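# Pull the motorized tray fully out of its housing

## Task

Make the powered tray slide out of its box to its full extension, and leave it there: the tray must stay fully out on its own, not just because an arm is holding it. The arm bases, in metres with headings in degrees counter-clockwise from +x, are: arm1 x=-0.61 y=+0.37 z=+0.80 facing -99; arm2 x=-0.25 y=-0.35 z=+0.79 facing +83; arm3 x=+0.16 y=+0.35 z=+0.74 facing -90; arm4 x=+0.69 y=-0.36 z=+0.82 facing +79.

## Robot and tools

Setup. Four identical i2rt Big YAM arms, arm1, arm2, arm3 and arm4, are fixed at the base positions and headings given in the task. Each has six revolute joints, a two-finger gripper and a wrist camera. When joints 1 and 6 are 0 and the hand is level and forward, that camera rides on top of the hand and views the fingertips. The hand reaches roughly 1.0 m from the joint1 axis. Two room cameras, cam_high and cam_low, are not on any arm.

Frames. There is a single scene frame with its origin on the floor and +z up. Base headings are measured counter-clockwise from +x. "hand" means the point halfway between the fingertips. The hand's z axis runs along the fingers, and the fingers open and close along its y axis. Foot poses are not printed.

execute_actions. Argument "actions" is a list holding one action or nothing. An action is an object keyed by arm name; each arm entry holds "joints", an object of absolute target values (not offsets) by name. Radians for joint1_rad to joint6_rad; metres of fingertip gap for gripper_m. Ranges, with the tolerance counted as reached: joint1_rad -2.879 to 2.879 ±0.045 (base turn, positive counter-clockwise seen from above, 0 unfolds along the foot's heading); joint2_rad 0 to 3.141 ±0.14 (shoulder, 0 is upper arm back and about level, increasing lifts it up then forward); joint3_rad 0 to 3.019 ±0.09 (elbow, 0 is folded, increasing opens); joint4_rad -1.692 to 1.57 ±0.055 (hand pitch, positive tips fingers up); joint5_rad -1.57 to 1.57 ±0.03 (hand swing, positive toward the arm's right); joint6_rad -2.094 to 2.094 ±0.035 (hand roll, positive clockwise viewed from behind the hand); gripper_m 0 to 0.093 ±0.003 (grip force about 50 to 62 N per pad, lower on some). Everything in one action starts at once and may finish at different times. Joints differ in speed, so the hand can sweep a wide curve. Any joint or arm you omit keeps its earlier target and may still be pushing. Any unknown key or out-of-range number rejects the whole call, and nothing moves. An empty list just reports state and images. "cameras" is a list of names from arm1_cam_wrist, arm2_cam_wrist, arm3_cam_wrist, arm4_cam_wrist, cam_high, cam_low, or "all". If it is omitted, null or ["all"], every camera is returned; [] returns none. A "pictures" line gives the order of the images.

wait: "seconds" from 0 to 10. It commands nothing and returns the same things as an empty action.

zoom_image: "camera" plus "region" [x0, y0, x1, y1] in pixels, with (0, 0) at the top-left corner, at most 504 by 504. It only works on a camera with a full image in the latest result.

read_manual: optional "section", only "licences"; it returns legal text and moves nothing.

finished_scene: "scene" is the integer number of the current scene. It is final and reports whether the goal was met. The tray must already be fully out and stay there unaided.

Reading results. joint_positions gives each arm's joints. joint_status gives how each commanded motion ended. "off_target": stopped short and may still be pushing. "contact_stop" or "time_out": the old target is dropped and the joint holds where it stopped. A time_out joint that is still pushing keeps a target at most 0.375, 0.375, 0.113, 0.225, 0.075 and 0.3 rad (joints 1 to 6) from its position, and it will move on if freed. To relieve it, command its reported position. "joint command not followed", usually with a "cause:" line, means a safety check blocked that arm's joint targets; a gripper target is still executed. Blocked joints read "not_followed" and may be retried with later actions until valid targets are given or the path clears. on_its_own lists things this call did not command; "held at" is the held target, not the actual position. Joint torques are listed per arm joint (gripper excluded). They contain offsets, scale factors and noise, are nonzero in free air, and friction can mimic or hide loads. A MOTOR HOT line appears from 85 °C. At 100 °C an OVER-TEMPERATURE FAULT line appears: that arm and its gripper go limp and fall until they cool. Joints then read "limit_stop_at_motor_heat"; send those targets again. If any result reports a stop, the remaining execute_actions, wait and finished_scene calls in that same reply are skipped.

Cautions. Arms do not halt on contact; they keep pushing, possibly hard, which can overheat a motor in minutes. A joint carrying a load will sag. Small target changes near the current position may produce no motion. Two arms pressing hard on each other fails the task and ends the run, and a hard collision may do the same. No state line reports arm-to-arm contact, and the anti-collision check can be late and ignores fingers, gripper housings and wrist cameras. Arms do not wait for one another. While you are thinking, the robots keep holding the last command and the simulation runs on. Avoid drops, slips, slams, hard hits and very hard pushes. Prefer short, efficient motions.

Each tool is called after "Emit:" as name([rows], argument=value, ...), one row to a line, values as JSON.

## Session

Emit:
execute_actions(actions=[])

Scene clock: 0.00 s.
Joint torques (N m, as the arm reports them, + toward a larger angle): no reading
Motor temperatures (°C, as the motors report them): arm1=[29 29 28 29 28 27] | arm2=[29 30 28 29 29 26] | arm3=[27 30 29 26 30 29] | arm4=[27 29 29 27 27 27]
arm1.joint_positions: joint1_rad=-0.006 joint2_rad=+0.390 joint3_rad=+1.597 joint4_rad=-1.586 joint5_rad=+0.026 joint6_rad=+0.450 gripper_m=+0.094
arm1.joint_status: not commanded
arm1.hand: x=-0.6195 y=+0.3022 z=+1.3979 quat_wxyz=(-0.439, -0.739, -0.379, +0.342) (m; scene frame)
arm2.joint_positions: joint1_rad=-0.440 joint2_rad=+0.453 joint3_rad=+1.421 joint4_rad=-1.528 joint5_rad=+0.190 joint6_rad=+0.000 gripper_m=+0.095
arm2.joint_status: not commanded
arm2.hand: x=-0.1482 y=-0.2568 z=+1.3355 quat_wxyz=(-0.461, +0.376, -0.787, -0.165) (m; scene frame)
arm3.joint_positions: joint1_rad=+0.698 joint2_rad=+0.292 joint3_rad=+1.509 joint4_rad=-1.547 joint5_rad=-0.031 joint6_rad=-0.446 gripper_m=+0.094
arm3.joint_status: not commanded
arm3.hand: x=+0.1910 y=+0.3218 z=+1.3180 quat_wxyz=(-0.466, -0.166, -0.797, +0.346) (m; scene frame)
arm4.joint_positions: joint1_rad=+0.099 joint2_rad=+0.301 joint3_rad=+1.371 joint4_rad=-1.334 joint5_rad=-0.089 joint6_rad=+0.230 gripper_m=+0.094
arm4.joint_status: not commanded
arm4.hand: x=+0.6891 y=-0.2609 z=+1.3952 quat_wxyz=(-0.374, +0.481, -0.630, -0.482) (m; scene frame)
pictures: arm1_cam_wrist, arm2_cam_wrist, arm3_cam_wrist, arm4_cam_wrist, cam_high, cam_low
Images, in order (width x height): arm1_cam_wrist 504x504, arm2_cam_wrist 504x504, arm3_cam_wrist 504x504, arm4_cam_wrist 504x504, cam_high 504x504, cam_low 504x504.

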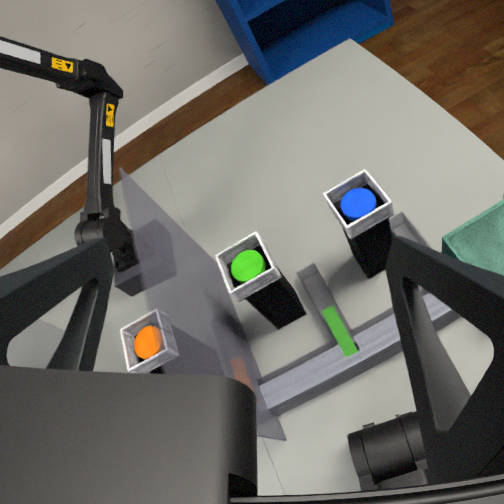

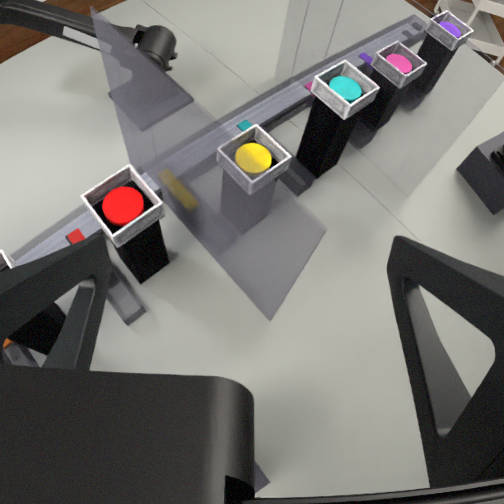

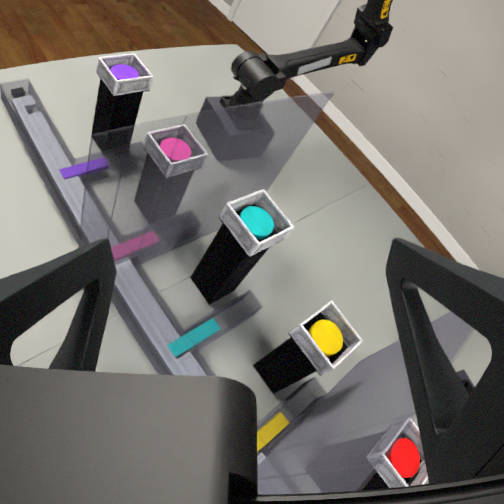

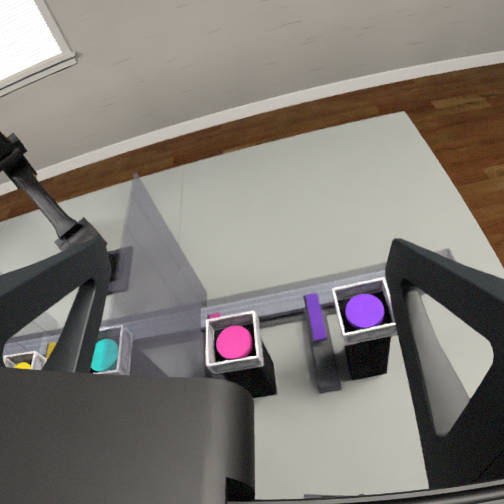

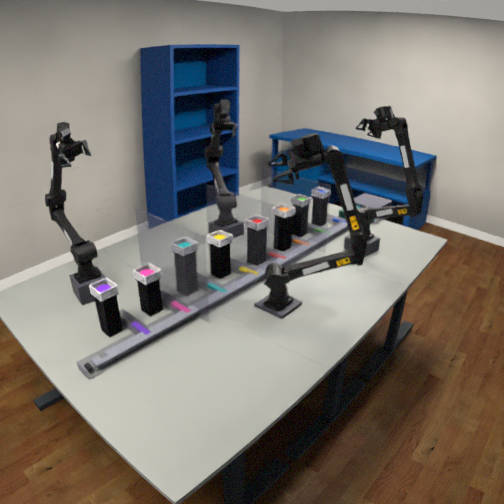

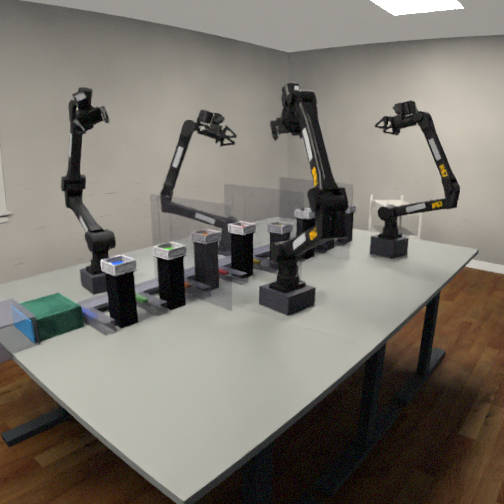

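Emit:
zoom_image(camera="cam_high", region=[60, 170, 410, 390])

Emit:
zoom_image(camera="cam_low", region=[0, 190, 300, 370])

Emit:
execute_actions([
  {"arm1":{"joints":{"joint1_rad":0.157,"joint2_rad":1.2,"joint3_rad":1.4,"joint4_rad":-1.6,"joint5_rad":0,"joint6_rad":0,"gripper_m":0}},"arm2":{"joints":{"joint1_rad":0.05,"joint2_rad":1.1,"joint3_rad":1.3,"joint4_rad":-1.6,"joint5_rad":0,"joint6_rad":0,"gripper_m":0}},"arm3":{"joints":{"joint1_rad":0.1,"joint2_rad":1.2,"joint3_rad":1.45,"joint4_rad":-1.6,"joint5_rad":0,"joint6_rad":0,"gripper_m":0}},"arm4":{"joints":{"joint1_rad":0.19,"joint2_rad":1.1,"joint3_rad":1.3,"joint4_rad":-1.6,"joint5_rad":0,"joint6_rad":0,"gripper_m":0}}},
])

Region (60, 170, 410, 390) of cam_high's 504x504 image, scaled by 1.440, with more detail than that image has; it fills the top 317 rows of this view, and the rest is white.

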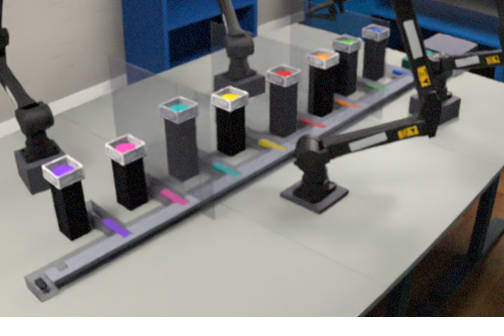

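Region (0, 190, 300, 370) of cam_low's 504x504 image, scaled by 1.680, with more detail than that image has; it fills the top 302 rows of this view, and the rest is white.

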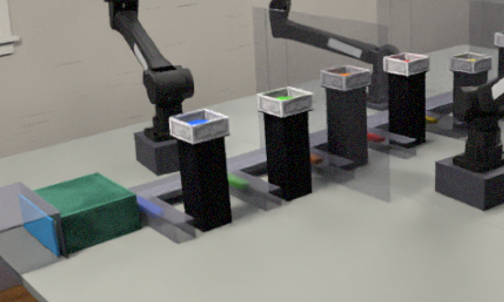

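Scene clock: 13.10 s.
Joint torques (N m, as the arm reports them, + toward a larger angle): arm1=[  2.24 -11.12   9.57   0.08  -0.05  -0.06] | arm2=[-1.45 -7.    8.51  0.68 -0.07  0.14] | arm3=[  0.28 -10.4    9.4    0.34   0.14  -0.06] | arm4=[ 2.18 -7.79  8.27  0.57  0.11 -0.07]
Motor temperatures (°C, as the motors report them): arm1=[29 30 30 29 28 27] | arm2=[29 30 31 29 29 26] | arm3=[27 31 31 27 30 29] | arm4=[27 30 32 27 27 27]
arm1.joint_positions: joint1_rad=+0.151 joint2_rad=+1.211 joint3_rad=+1.394 joint4_rad=-1.588 joint5_rad=+0.002 joint6_rad=+0.014 gripper_m=+0.000
arm1.joint_status: all done
arm1.hand: x=-0.6072 y=-0.0026 z=+1.1269 quat_wxyz=(-0.053, -0.711, -0.699, +0.056) (m; scene frame)
arm2.joint_positions: joint1_rad=+0.050 joint2_rad=+1.110 joint3_rad=+1.298 joint4_rad=-1.595 joint5_rad=+0.002 joint6_rad=+0.000 gripper_m=+0.001
arm2.joint_status: all done
arm2.hand: x=-0.2237 y=-0.0211 z=+1.1243 quat_wxyz=(-0.061, +0.677, -0.731, -0.061) (m; scene frame)
arm3.joint_positions: joint1_rad=+0.103 joint2_rad=+1.201 joint3_rad=+1.440 joint4_rad=-1.583 joint5_rad=-0.003 joint6_rad=-0.011 gripper_m=+0.000
arm3.joint_status: all done
arm3.hand: x=+0.1963 y=-0.0200 z=+1.0929 quat_wxyz=(-0.083, -0.663, -0.740, +0.074) (m; scene frame)
arm4.joint_positions: joint1_rad=+0.180 joint2_rad=+1.103 joint3_rad=+1.303 joint4_rad=-1.590 joint5_rad=-0.003 joint6_rad=+0.014 gripper_m=+0.001
arm4.joint_status: all done
arm4.hand: x=+0.6984 y=-0.0309 z=+1.1507 quat_wxyz=(-0.063, +0.692, -0.715, -0.068) (m; scene frame)
pictures: arm1_cam_wrist, arm2_cam_wrist, arm3_cam_wrist, arm4_cam_wrist, cam_high, cam_low
Images, in order (width x height): arm1_cam_wrist 504x504, arm2_cam_wrist 504x504, arm3_cam_wrist 504x504, arm4_cam_wrist 504x504, cam_high 504x504, cam_low 504x504.

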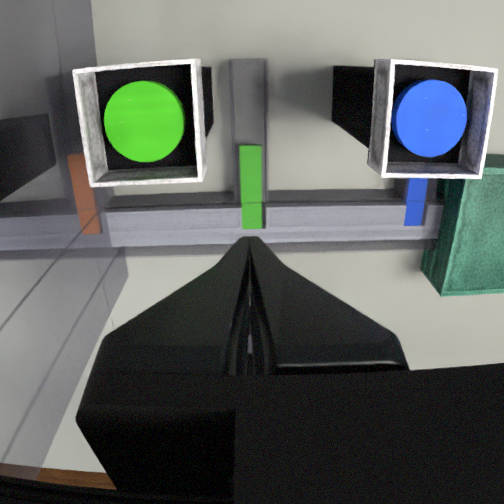

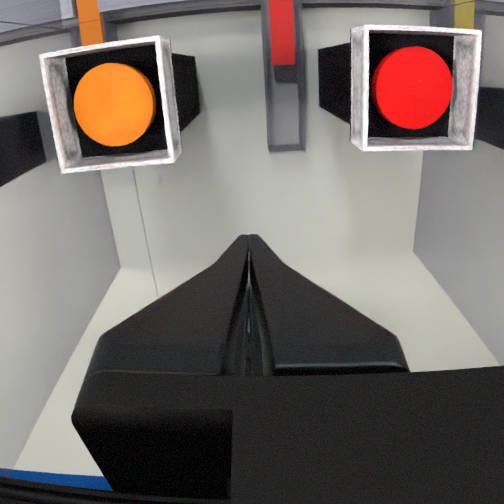

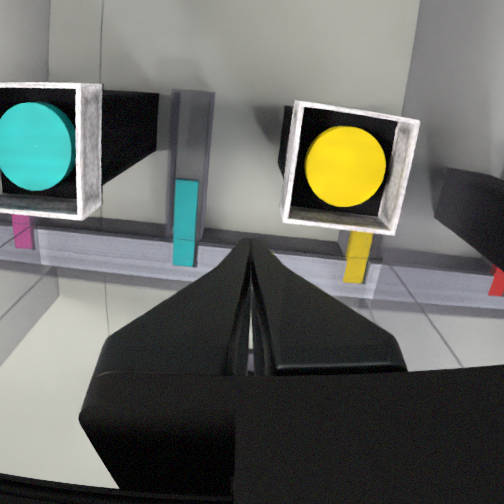

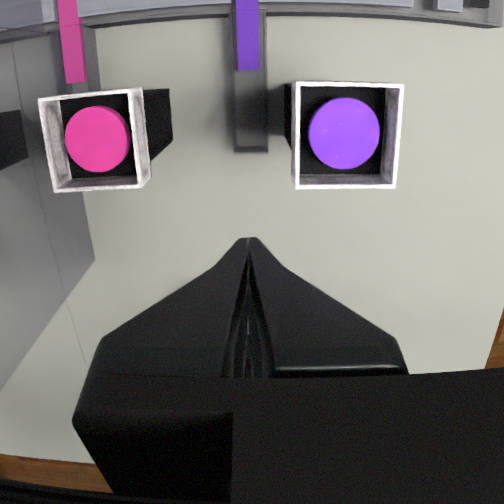

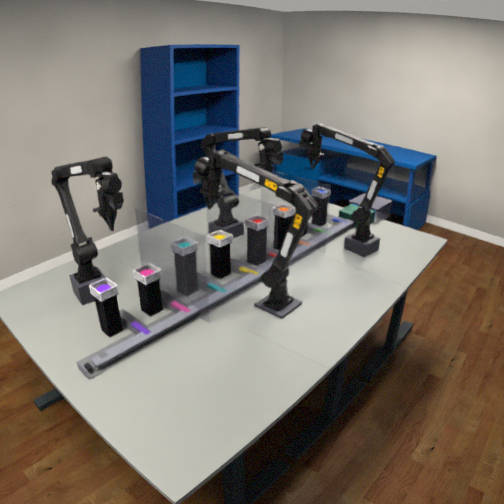

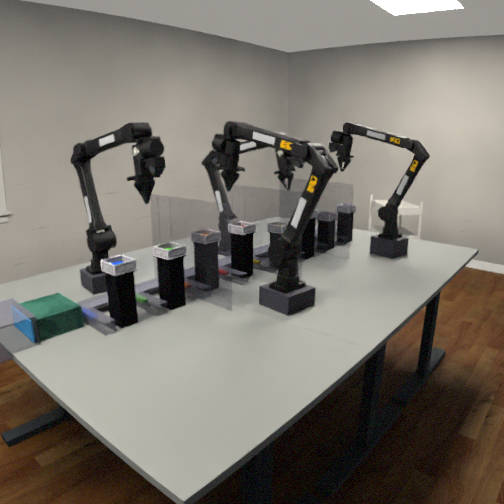

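Emit:
zoom_image(camera="arm1_cam_wrist", region=[0, 170, 504, 270])

Emit:
zoom_image(camera="arm3_cam_wrist", region=[0, 200, 504, 330])

Emit:
zoom_image(camera="cam_high", region=[70, 270, 250, 385])

Emit:
zoom_image(camera="cam_high", region=[220, 185, 400, 290])

Region (0, 170, 504, 270) of arm1_cam_wrist's 504x504 image, scaled by 1.000; it fills the top 100 rows of this view, and the rest is white.

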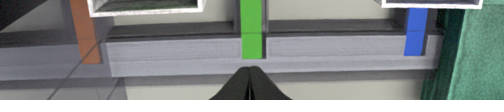

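Region (0, 200, 504, 330) of arm3_cam_wrist's 504x504 image, scaled by 1.000; it fills the top 130 rows of this view, and the rest is white.

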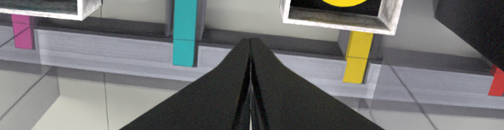

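Region (70, 270, 250, 385) of cam_high's 504x504 image, scaled by 2.800, with more detail than that image has; it fills the top 322 rows of this view, and the rest is white.

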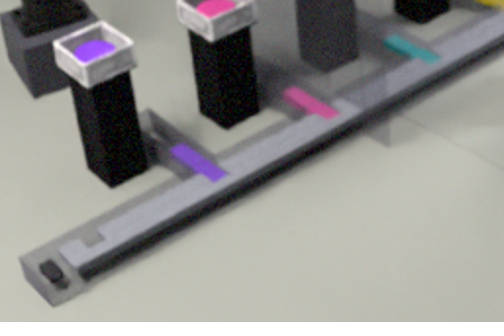

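Region (220, 185, 400, 290) of cam_high's 504x504 image, scaled by 2.800, with more detail than that image has; it fills the top 294 rows of this view, and the rest is white.

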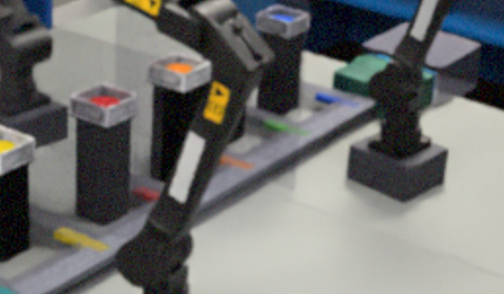

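Emit:
execute_actions([
  {"arm1":{"joints":{"joint1_rad":0.38,"joint2_rad":1.348,"joint3_rad":1.222,"joint4_rad":-1.445}},"arm2":{"joints":{"joint1_rad":-0.312,"joint2_rad":1.331,"joint3_rad":1.232,"joint4_rad":-1.47}},"arm3":{"joints":{"joint1_rad":0.48,"joint2_rad":1.38,"joint3_rad":1.41,"joint4_rad":-1.6}},"arm4":{"joints":{"joint1_rad":-0.056,"joint2_rad":1.305,"joint3_rad":1.128,"joint4_rad":-1.394}}},
])

Scene clock: 38.80 s.
Joint torques (N m, as the arm reports them, + toward a larger angle): arm1=[  1.44 -11.86   9.72   0.59   0.06   0.  ] | arm2=[-0.65 -9.89  8.18  0.67 -0.02  0.15] | arm3=[ -0.16 -12.43   9.19  -0.1    0.1   -0.07] | arm4=[ 1.22 -9.99  8.45  1.03  0.02 -0.06]
Motor temperatures (°C, as the motors report them): arm1=[29 31 34 29 28 27] | arm2=[29 31 34 29 29 26] | arm3=[27 31 37 26 30 30] | arm4=[27 30 36 27 27 27]
arm1.joint_positions: joint1_rad=+0.386 joint2_rad=+1.354 joint3_rad=+1.212 joint4_rad=-1.457 joint5_rad=+0.000 joint6_rad=+0.013 gripper_m=+0.000
arm1.joint_status: all done
arm1.hand: x=-0.5191 y=-0.0006 z=+1.0060 quat_wxyz=(+0.016, -0.625, -0.781, -0.013) (m; scene frame)
arm2.joint_positions: joint1_rad=-0.319 joint2_rad=+1.342 joint3_rad=+1.229 joint4_rad=-1.474 joint5_rad=+0.000 joint6_rad=+0.000 gripper_m=+0.001
arm2.joint_status: all done
arm2.hand: x=-0.0874 y=-0.0078 z=+1.0205 quat_wxyz=(+0.008, +0.534, -0.846, -0.002) (m; scene frame)
arm3.joint_positions: joint1_rad=+0.490 joint2_rad=+1.376 joint3_rad=+1.402 joint4_rad=-1.586 joint5_rad=-0.001 joint6_rad=-0.010 gripper_m=+0.000
arm3.joint_status: all done
arm3.hand: x=+0.3458 y=-0.0004 z=+1.0133 quat_wxyz=(-0.004, -0.512, -0.859, +0.001) (m; scene frame)
arm4.joint_positions: joint1_rad=-0.055 joint2_rad=+1.301 joint3_rad=+1.125 joint4_rad=-1.403 joint5_rad=-0.001 joint6_rad=+0.013 gripper_m=+0.001
arm4.joint_status: all done
arm4.hand: x=+0.7826 y=-0.0118 z=+1.0182 quat_wxyz=(+0.004, +0.607, -0.795, -0.002) (m; scene frame)
pictures: arm1_cam_wrist, arm2_cam_wrist, arm3_cam_wrist, arm4_cam_wrist, cam_high, cam_low
Images, in order (width x height): arm1_cam_wrist 504x504, arm2_cam_wrist 504x504, arm3_cam_wrist 504x504, arm4_cam_wrist 504x504, cam_high 504x504, cam_low 504x504.

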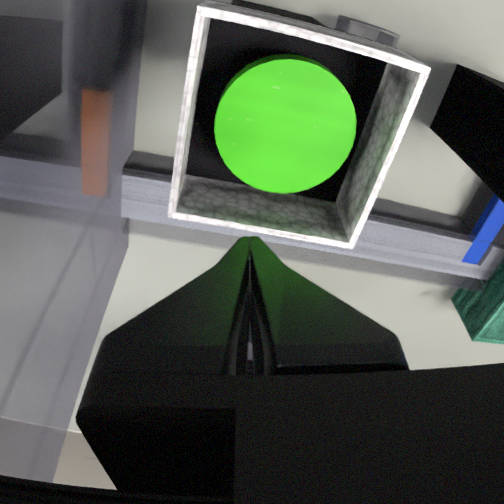

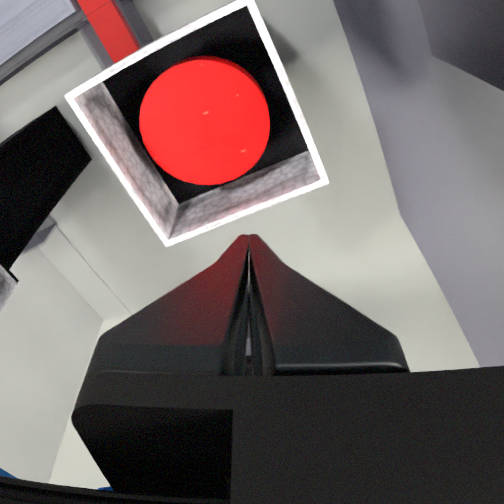

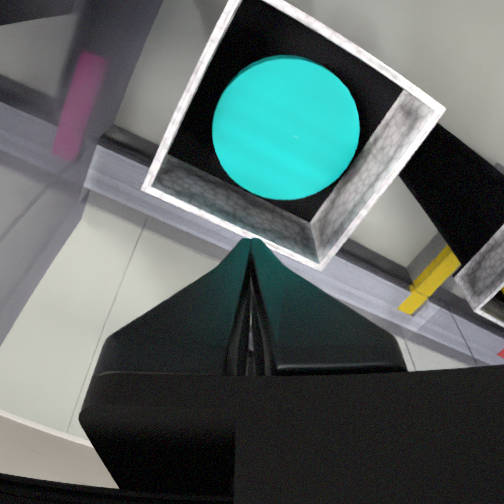

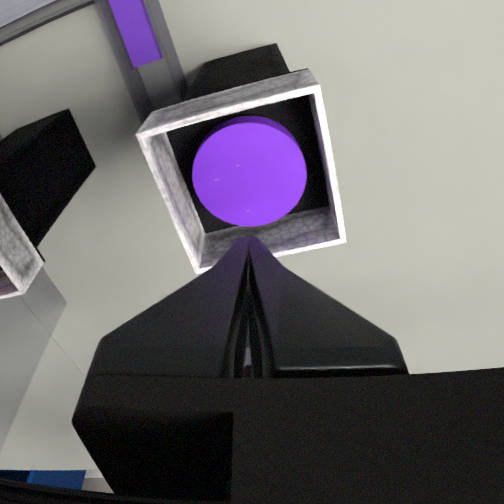

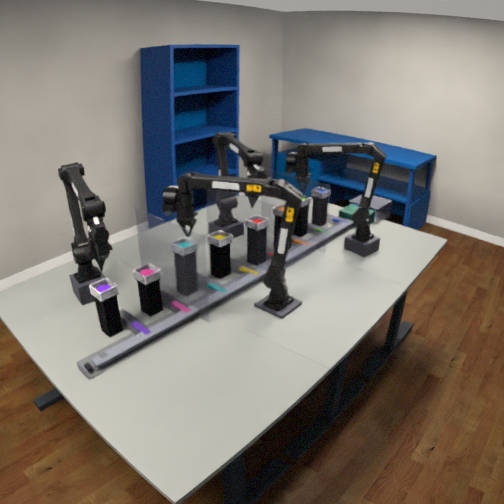

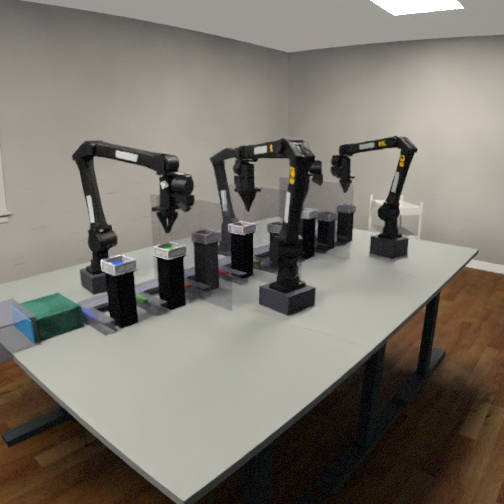

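Emit:
execute_actions([
  {"arm1":{"joints":{"joint1_rad":0.34,"joint3_rad":1.11,"joint4_rad":-1.23}},"arm2":{"joints":{"joint1_rad":-0.26,"joint3_rad":1.09,"joint4_rad":-1.22}},"arm3":{"joints":{"joint1_rad":0.45,"joint3_rad":1.3,"joint4_rad":-1.41}},"arm4":{"joints":{"joint3_rad":0.96,"joint4_rad":-1.18}}},
])

Scene clock: 44.53 s.
Joint torques (N m, as the arm reports them, + toward a larger angle): arm1=[  0.75 -12.25   9.09   1.27   0.06  -0.01] | arm2=[-1.65 -9.4   7.78  1.18 -0.02  0.15] | arm3=[  0.53 -12.17   8.7    1.43   0.07  -0.05] | arm4=[ 1.16 -9.68  7.7   1.24  0.02 -0.06]
Motor temperatures (°C, as the motors report them): arm1=[29 31 35 29 28 28] | arm2=[29 31 34 29 29 26] | arm3=[27 32 38 26 30 30] | arm4=[27 30 36 27 27 27]
arm1.joint_positions: joint1_rad=+0.343 joint2_rad=+1.351 joint3_rad=+1.110 joint4_rad=-1.246 joint5_rad=+0.000 joint6_rad=+0.013 gripper_m=+0.000
arm1.joint_status: all done
arm1.hand: x=-0.5314 y=-0.0226 z=+0.9695 quat_wxyz=(-0.028, -0.641, -0.767, +0.023) (m; scene frame)
arm2.joint_positions: joint1_rad=-0.257 joint2_rad=+1.336 joint3_rad=+1.092 joint4_rad=-1.230 joint5_rad=+0.000 joint6_rad=+0.000 gripper_m=+0.001
arm2.joint_status: all done
arm2.hand: x=-0.1030 y=+0.0173 z=+0.9729 quat_wxyz=(-0.040, +0.558, -0.828, -0.034) (m; scene frame)
arm3.joint_positions: joint1_rad=+0.454 joint2_rad=+1.373 joint3_rad=+1.298 joint4_rad=-1.426 joint5_rad=-0.001 joint6_rad=-0.010 gripper_m=+0.000
arm3.joint_status: all done
arm3.hand: x=+0.3382 y=-0.0180 z=+0.9754 quat_wxyz=(-0.029, -0.527, -0.849, +0.017) (m; scene frame)
arm4.joint_positions: joint1_rad=-0.055 joint2_rad=+1.299 joint3_rad=+0.965 joint4_rad=-1.191 joint5_rad=-0.001 joint6_rad=+0.013 gripper_m=+0.001
arm4.joint_status: all done
arm4.hand: x=+0.7817 y=-0.0141 z=+0.9601 quat_wxyz=(-0.017, +0.607, -0.795, -0.018) (m; scene frame)
pictures: arm1_cam_wrist, arm2_cam_wrist, arm3_cam_wrist, arm4_cam_wrist, cam_high, cam_low
Images, in order (width x height): arm1_cam_wrist 504x504, arm2_cam_wrist 504x504, arm3_cam_wrist 504x504, arm4_cam_wrist 504x504, cam_high 504x504, cam_low 504x504.

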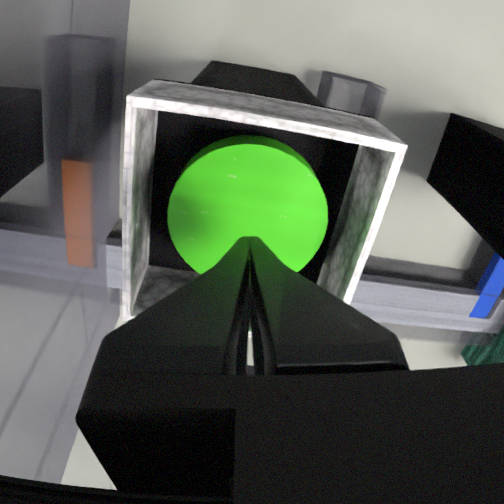

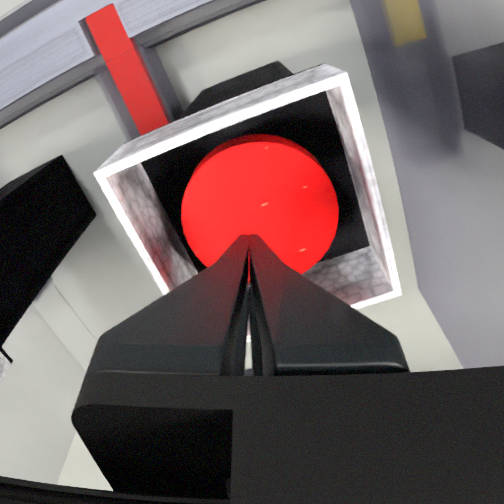

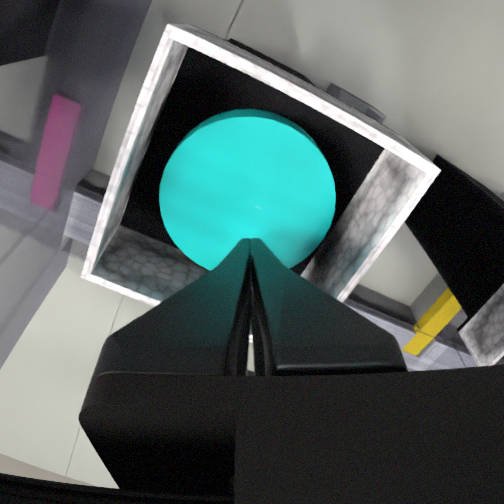

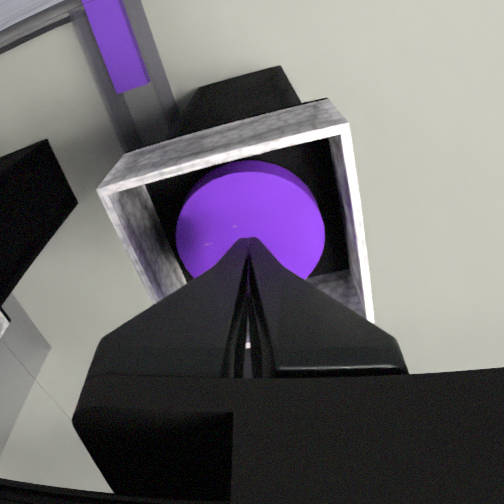

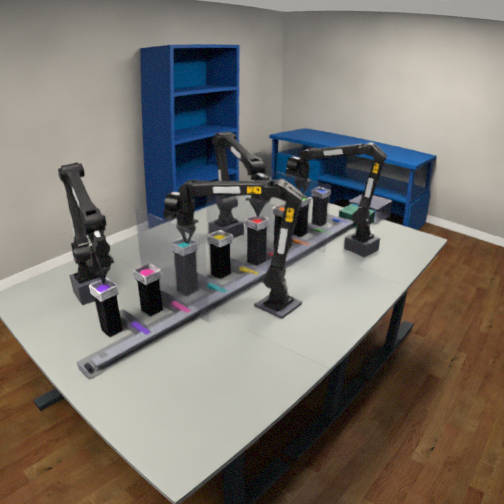

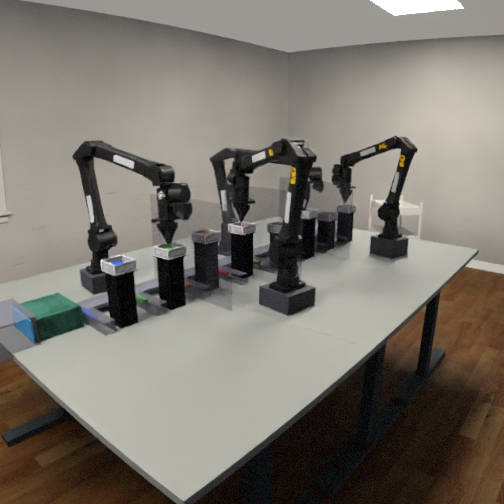

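Emit:
execute_actions([
  {"arm1":{"joints":{"joint2_rad":1.47,"joint4_rad":-1.27}},"arm2":{"joints":{"joint2_rad":1.46,"joint4_rad":-1.26}},"arm3":{"joints":{"joint2_rad":1.48}},"arm4":{"joints":{"joint2_rad":1.45,"joint4_rad":-1.24}}},
])

Scene clock: 49.47 s.
Joint torques (N m, as the arm reports them, + toward a larger angle): arm1=[  1.88 -10.04   7.66   0.33   0.07  -0.01] | arm2=[-1.6  -7.21  7.07  0.4  -0.02  0.14] | arm3=[-0.25 -9.57  7.98  1.38  0.1  -0.05] | arm4=[ 1.1  -8.76  6.51  0.06  0.01 -0.06]
Motor temperatures (°C, as the motors report them): arm1=[29 31 35 29 28 28] | arm2=[29 31 34 29 29 26] | arm3=[27 32 38 26 30 30] | arm4=[27 30 36 27 27 27]
arm1.joint_positions: joint1_rad=+0.343 joint2_rad=+1.436 joint3_rad=+1.119 joint4_rad=-1.262 joint5_rad=+0.000 joint6_rad=+0.013 gripper_m=+0.000
arm1.joint_status: all done
arm1.hand: x=-0.5311 y=-0.0242 z=+0.9408 quat_wxyz=(+0.008, -0.642, -0.767, -0.006) (m; scene frame)
arm2.joint_positions: joint1_rad=-0.257 joint2_rad=+1.430 joint3_rad=+1.100 joint4_rad=-1.258 joint5_rad=+0.000 joint6_rad=+0.000 gripper_m=+0.001
arm2.joint_status: all done
arm2.hand: x=-0.1037 y=+0.0166 z=+0.9403 quat_wxyz=(+0.008, +0.559, -0.829, -0.002) (m; scene frame)
arm3.joint_positions: joint1_rad=+0.454 joint2_rad=+1.431 joint3_rad=+1.307 joint4_rad=-1.426 joint5_rad=-0.001 joint6_rad=-0.010 gripper_m=+0.000
arm3.joint_status: all done
arm3.hand: x=+0.3420 y=-0.0257 z=+0.9562 quat_wxyz=(-0.009, -0.528, -0.849, +0.004) (m; scene frame)
arm4.joint_positions: joint1_rad=-0.055 joint2_rad=+1.417 joint3_rad=+0.975 joint4_rad=-1.234 joint5_rad=-0.001 joint6_rad=+0.013 gripper_m=+0.001
arm4.joint_status: all done
arm4.hand: x=+0.7796 y=-0.0212 z=+0.9243 quat_wxyz=(+0.043, +0.606, -0.794, +0.029) (m; scene frame)
pictures: arm1_cam_wrist, arm2_cam_wrist, arm3_cam_wrist, arm4_cam_wrist, cam_high, cam_low
Images, in order (width x height): arm1_cam_wrist 504x504, arm2_cam_wrist 504x504, arm3_cam_wrist 504x504, arm4_cam_wrist 504x504, cam_high 504x504, cam_low 504x504.

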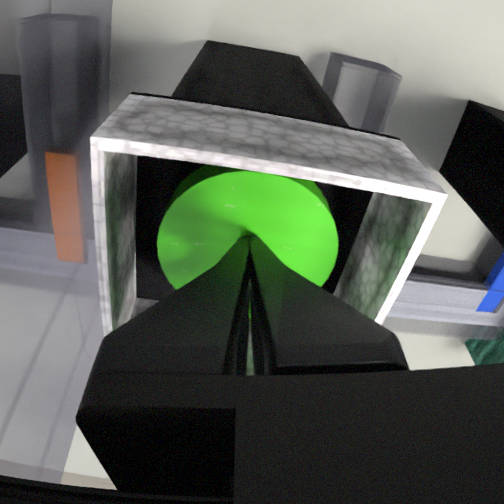

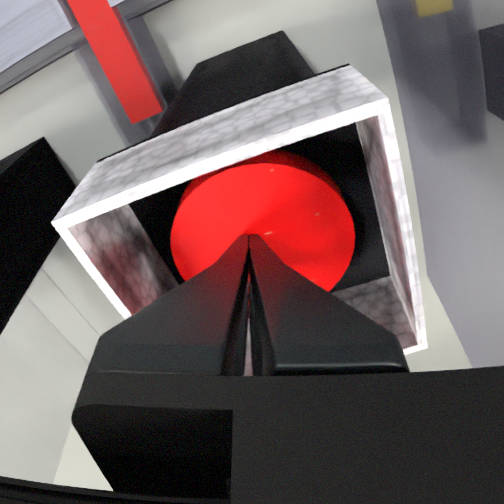

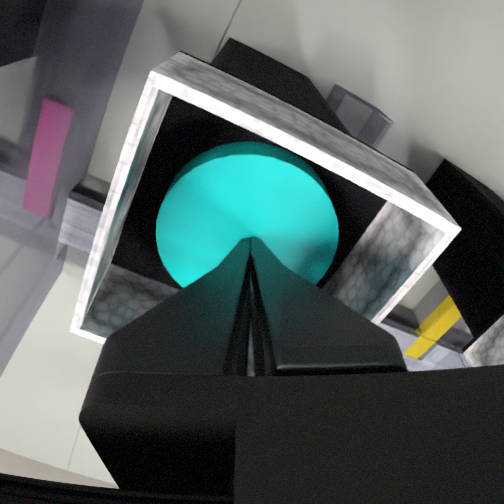

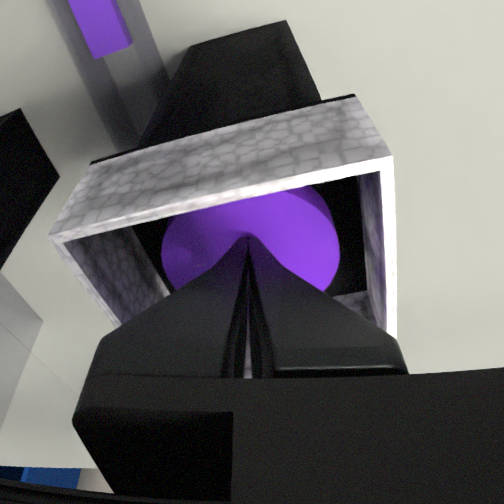

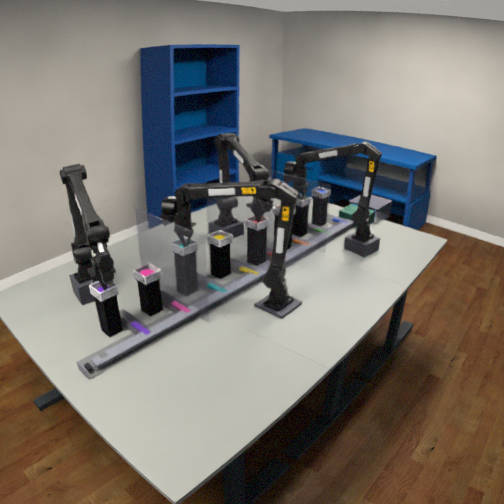

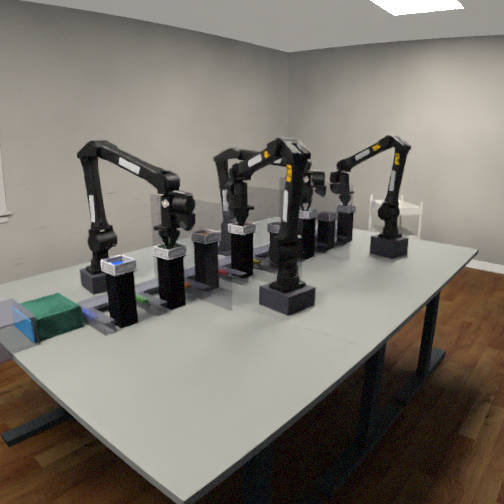

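Emit:
execute_actions(actions=[])

Scene clock: 51.57 s.
Joint torques (N m, as the arm reports them, + toward a larger angle): arm1=[  0.78 -10.12   7.83   0.09   0.03  -0.03] | arm2=[-1.63 -7.4   7.03  0.4  -0.02  0.14] | arm3=[ 0.13 -9.53  7.85  1.32  0.1  -0.06] | arm4=[ 1.03 -8.73  6.48  0.1   0.02 -0.06]
Motor temperatures (°C, as the motors report them): arm1=[29 31 34 29 28 28] | arm2=[29 31 34 29 29 26] | arm3=[27 32 38 26 30 30] | arm4=[27 30 36 27 27 27]
arm1.joint_positions: joint1_rad=+0.343 joint2_rad=+1.436 joint3_rad=+1.119 joint4_rad=-1.262 joint5_rad=+0.000 joint6_rad=+0.013 gripper_m=+0.000
arm1.joint_status: all done
arm1.hand: x=-0.5311 y=-0.0242 z=+0.9408 quat_wxyz=(+0.008, -0.642, -0.767, -0.006) (m; scene frame)
arm2.joint_positions: joint1_rad=-0.257 joint2_rad=+1.430 joint3_rad=+1.100 joint4_rad=-1.258 joint5_rad=+0.000 joint6_rad=+0.000 gripper_m=+0.001
arm2.joint_status: all done
arm2.hand: x=-0.1037 y=+0.0166 z=+0.9403 quat_wxyz=(+0.008, +0.559, -0.829, -0.002) (m; scene frame)
arm3.joint_positions: joint1_rad=+0.454 joint2_rad=+1.431 joint3_rad=+1.307 joint4_rad=-1.426 joint5_rad=-0.001 joint6_rad=-0.010 gripper_m=+0.000
arm3.joint_status: all done
arm3.hand: x=+0.3420 y=-0.0257 z=+0.9562 quat_wxyz=(-0.009, -0.528, -0.849, +0.004) (m; scene frame)
arm4.joint_positions: joint1_rad=-0.055 joint2_rad=+1.417 joint3_rad=+0.975 joint4_rad=-1.234 joint5_rad=-0.001 joint6_rad=+0.013 gripper_m=+0.001
arm4.joint_status: all done
arm4.hand: x=+0.7796 y=-0.0212 z=+0.9243 quat_wxyz=(+0.043, +0.606, -0.794, +0.029) (m; scene frame)
pictures: arm1_cam_wrist, arm2_cam_wrist, arm3_cam_wrist, arm4_cam_wrist, cam_high, cam_low
Images, in order (width x height): arm1_cam_wrist 504x504, arm2_cam_wrist 504x504, arm3_cam_wrist 504x504, arm4_cam_wrist 504x504, cam_high 504x504, cam_low 504x504.

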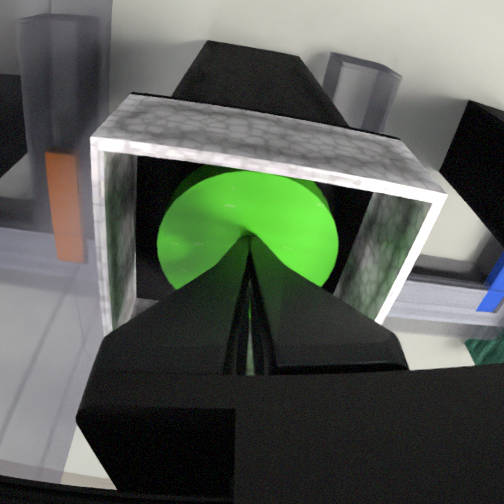

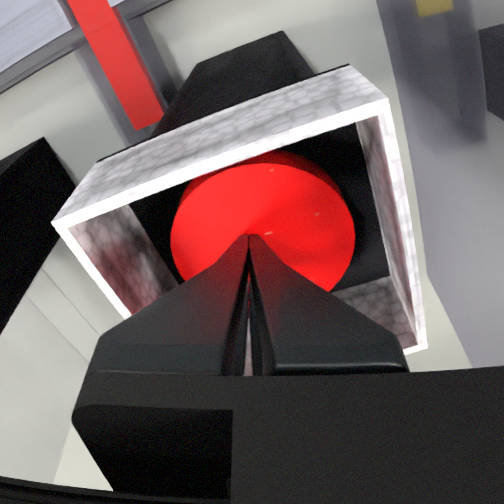

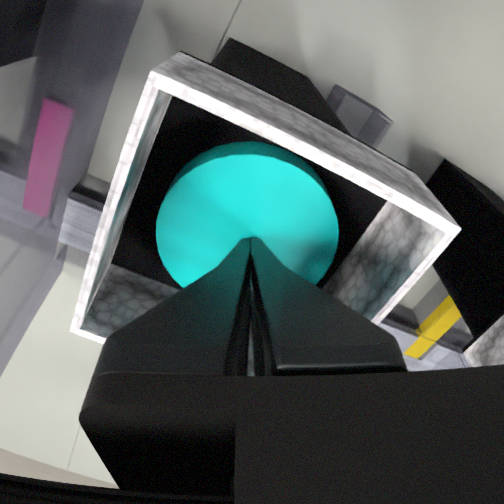

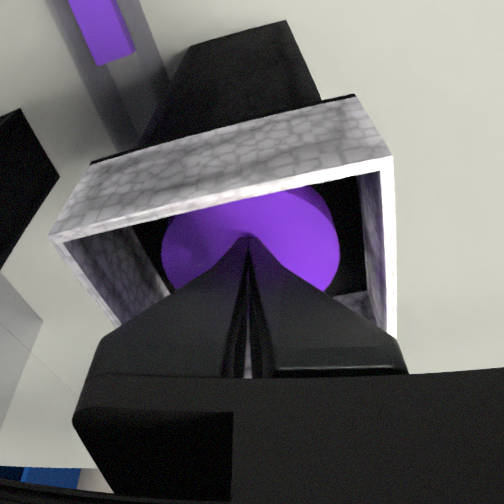

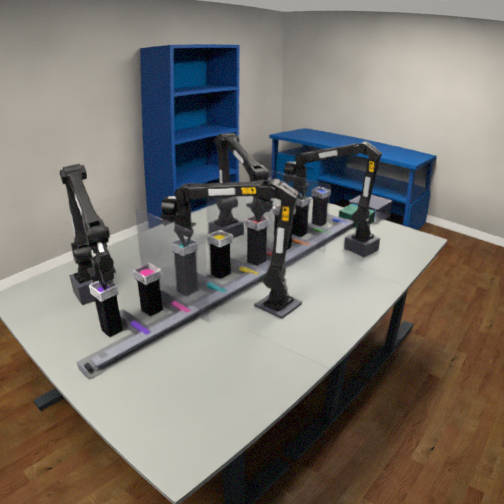

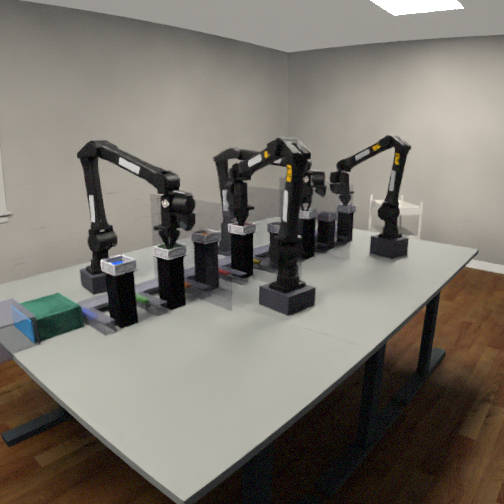

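Emit:
wait(seconds=10)

Scene clock: 65.00 s.
Joint torques (N m, as the arm reports them, + toward a larger angle): arm1=[ 0.51 -9.61  7.85  0.02  0.08 -0.07] | arm2=[-1.66 -7.35  7.02  0.39 -0.01  0.15] | arm3=[ 0.04 -9.52  7.9   1.2   0.1  -0.09] | arm4=[ 1.04 -8.77  6.54  0.11  0.02 -0.05]
Motor temperatures (°C, as the motors report them): arm1=[29 31 34 29 28 28] | arm2=[29 31 34 29 29 26] | arm3=[27 32 38 26 30 30] | arm4=[27 30 35 27 27 27]
arm1.joint_positions: joint1_rad=+0.343 joint2_rad=+1.436 joint3_rad=+1.119 joint4_rad=-1.262 joint5_rad=+0.000 joint6_rad=+0.013 gripper_m=+0.000
arm1.joint_status: all done
arm1.hand: x=-0.5311 y=-0.0242 z=+0.9408 quat_wxyz=(+0.008, -0.642, -0.767, -0.006) (m; scene frame)
arm2.joint_positions: joint1_rad=-0.257 joint2_rad=+1.430 joint3_rad=+1.100 joint4_rad=-1.258 joint5_rad=+0.000 joint6_rad=+0.000 gripper_m=+0.001
arm2.joint_status: all done
arm2.hand: x=-0.1037 y=+0.0166 z=+0.9403 quat_wxyz=(+0.008, +0.559, -0.829, -0.002) (m; scene frame)
arm3.joint_positions: joint1_rad=+0.454 joint2_rad=+1.431 joint3_rad=+1.307 joint4_rad=-1.426 joint5_rad=-0.001 joint6_rad=-0.010 gripper_m=+0.000
arm3.joint_status: all done
arm3.hand: x=+0.3420 y=-0.0257 z=+0.9562 quat_wxyz=(-0.009, -0.528, -0.849, +0.004) (m; scene frame)
arm4.joint_positions: joint1_rad=-0.055 joint2_rad=+1.417 joint3_rad=+0.975 joint4_rad=-1.234 joint5_rad=-0.001 joint6_rad=+0.013 gripper_m=+0.001
arm4.joint_status: all done
arm4.hand: x=+0.7796 y=-0.0212 z=+0.9243 quat_wxyz=(+0.043, +0.606, -0.794, +0.029) (m; scene frame)
wait: 10.00 s; at rest from the start
pictures: arm1_cam_wrist, arm2_cam_wrist, arm3_cam_wrist, arm4_cam_wrist, cam_high, cam_low
Images, in order (width x height): arm1_cam_wrist 504x504, arm2_cam_wrist 504x504, arm3_cam_wrist 504x504, arm4_cam_wrist 504x504, cam_high 504x504, cam_low 504x504.

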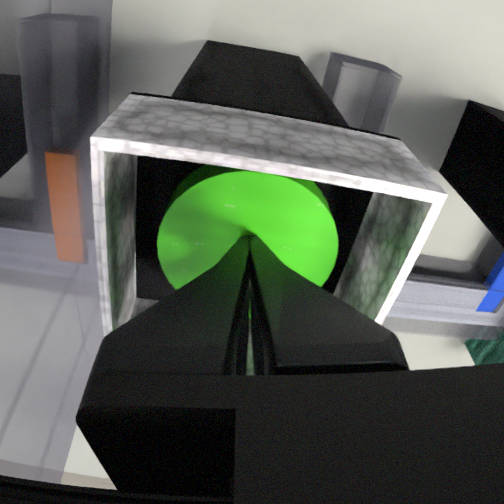

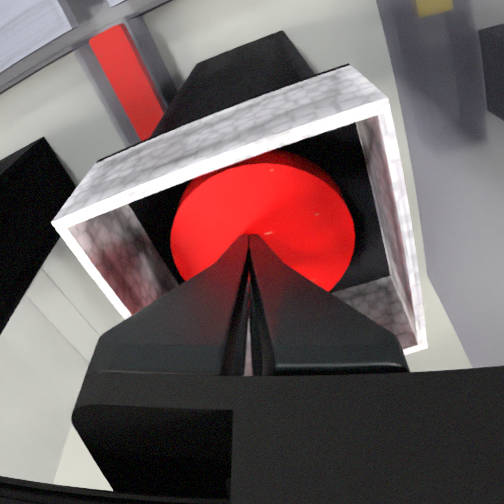

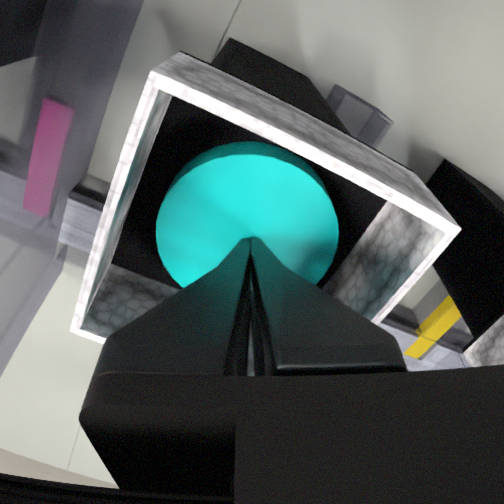

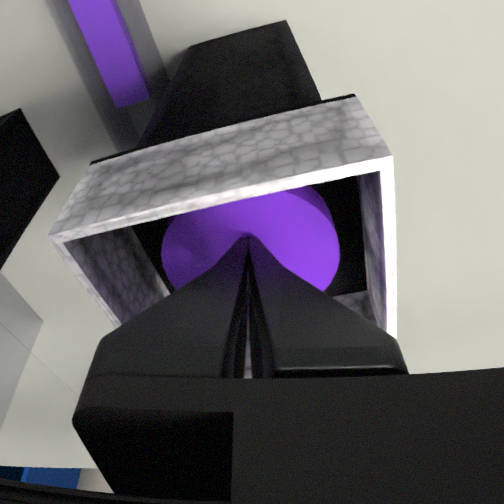

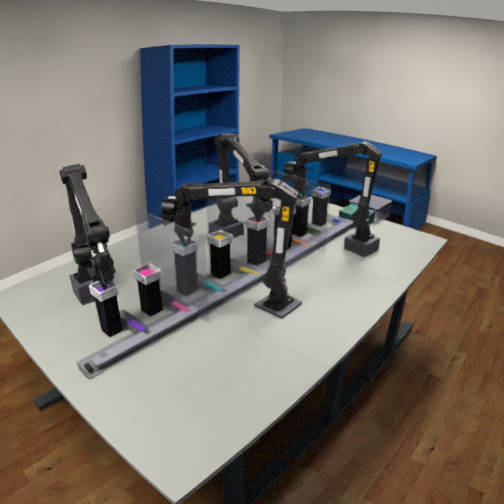

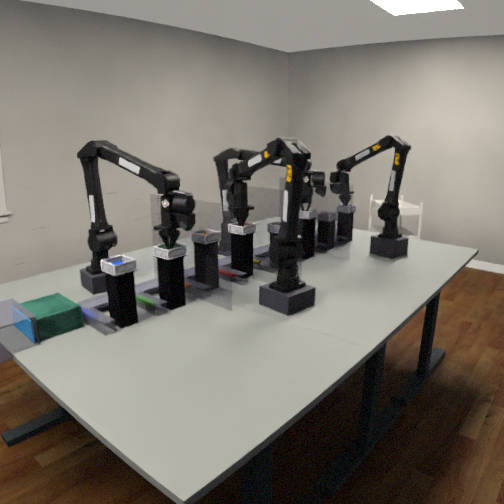

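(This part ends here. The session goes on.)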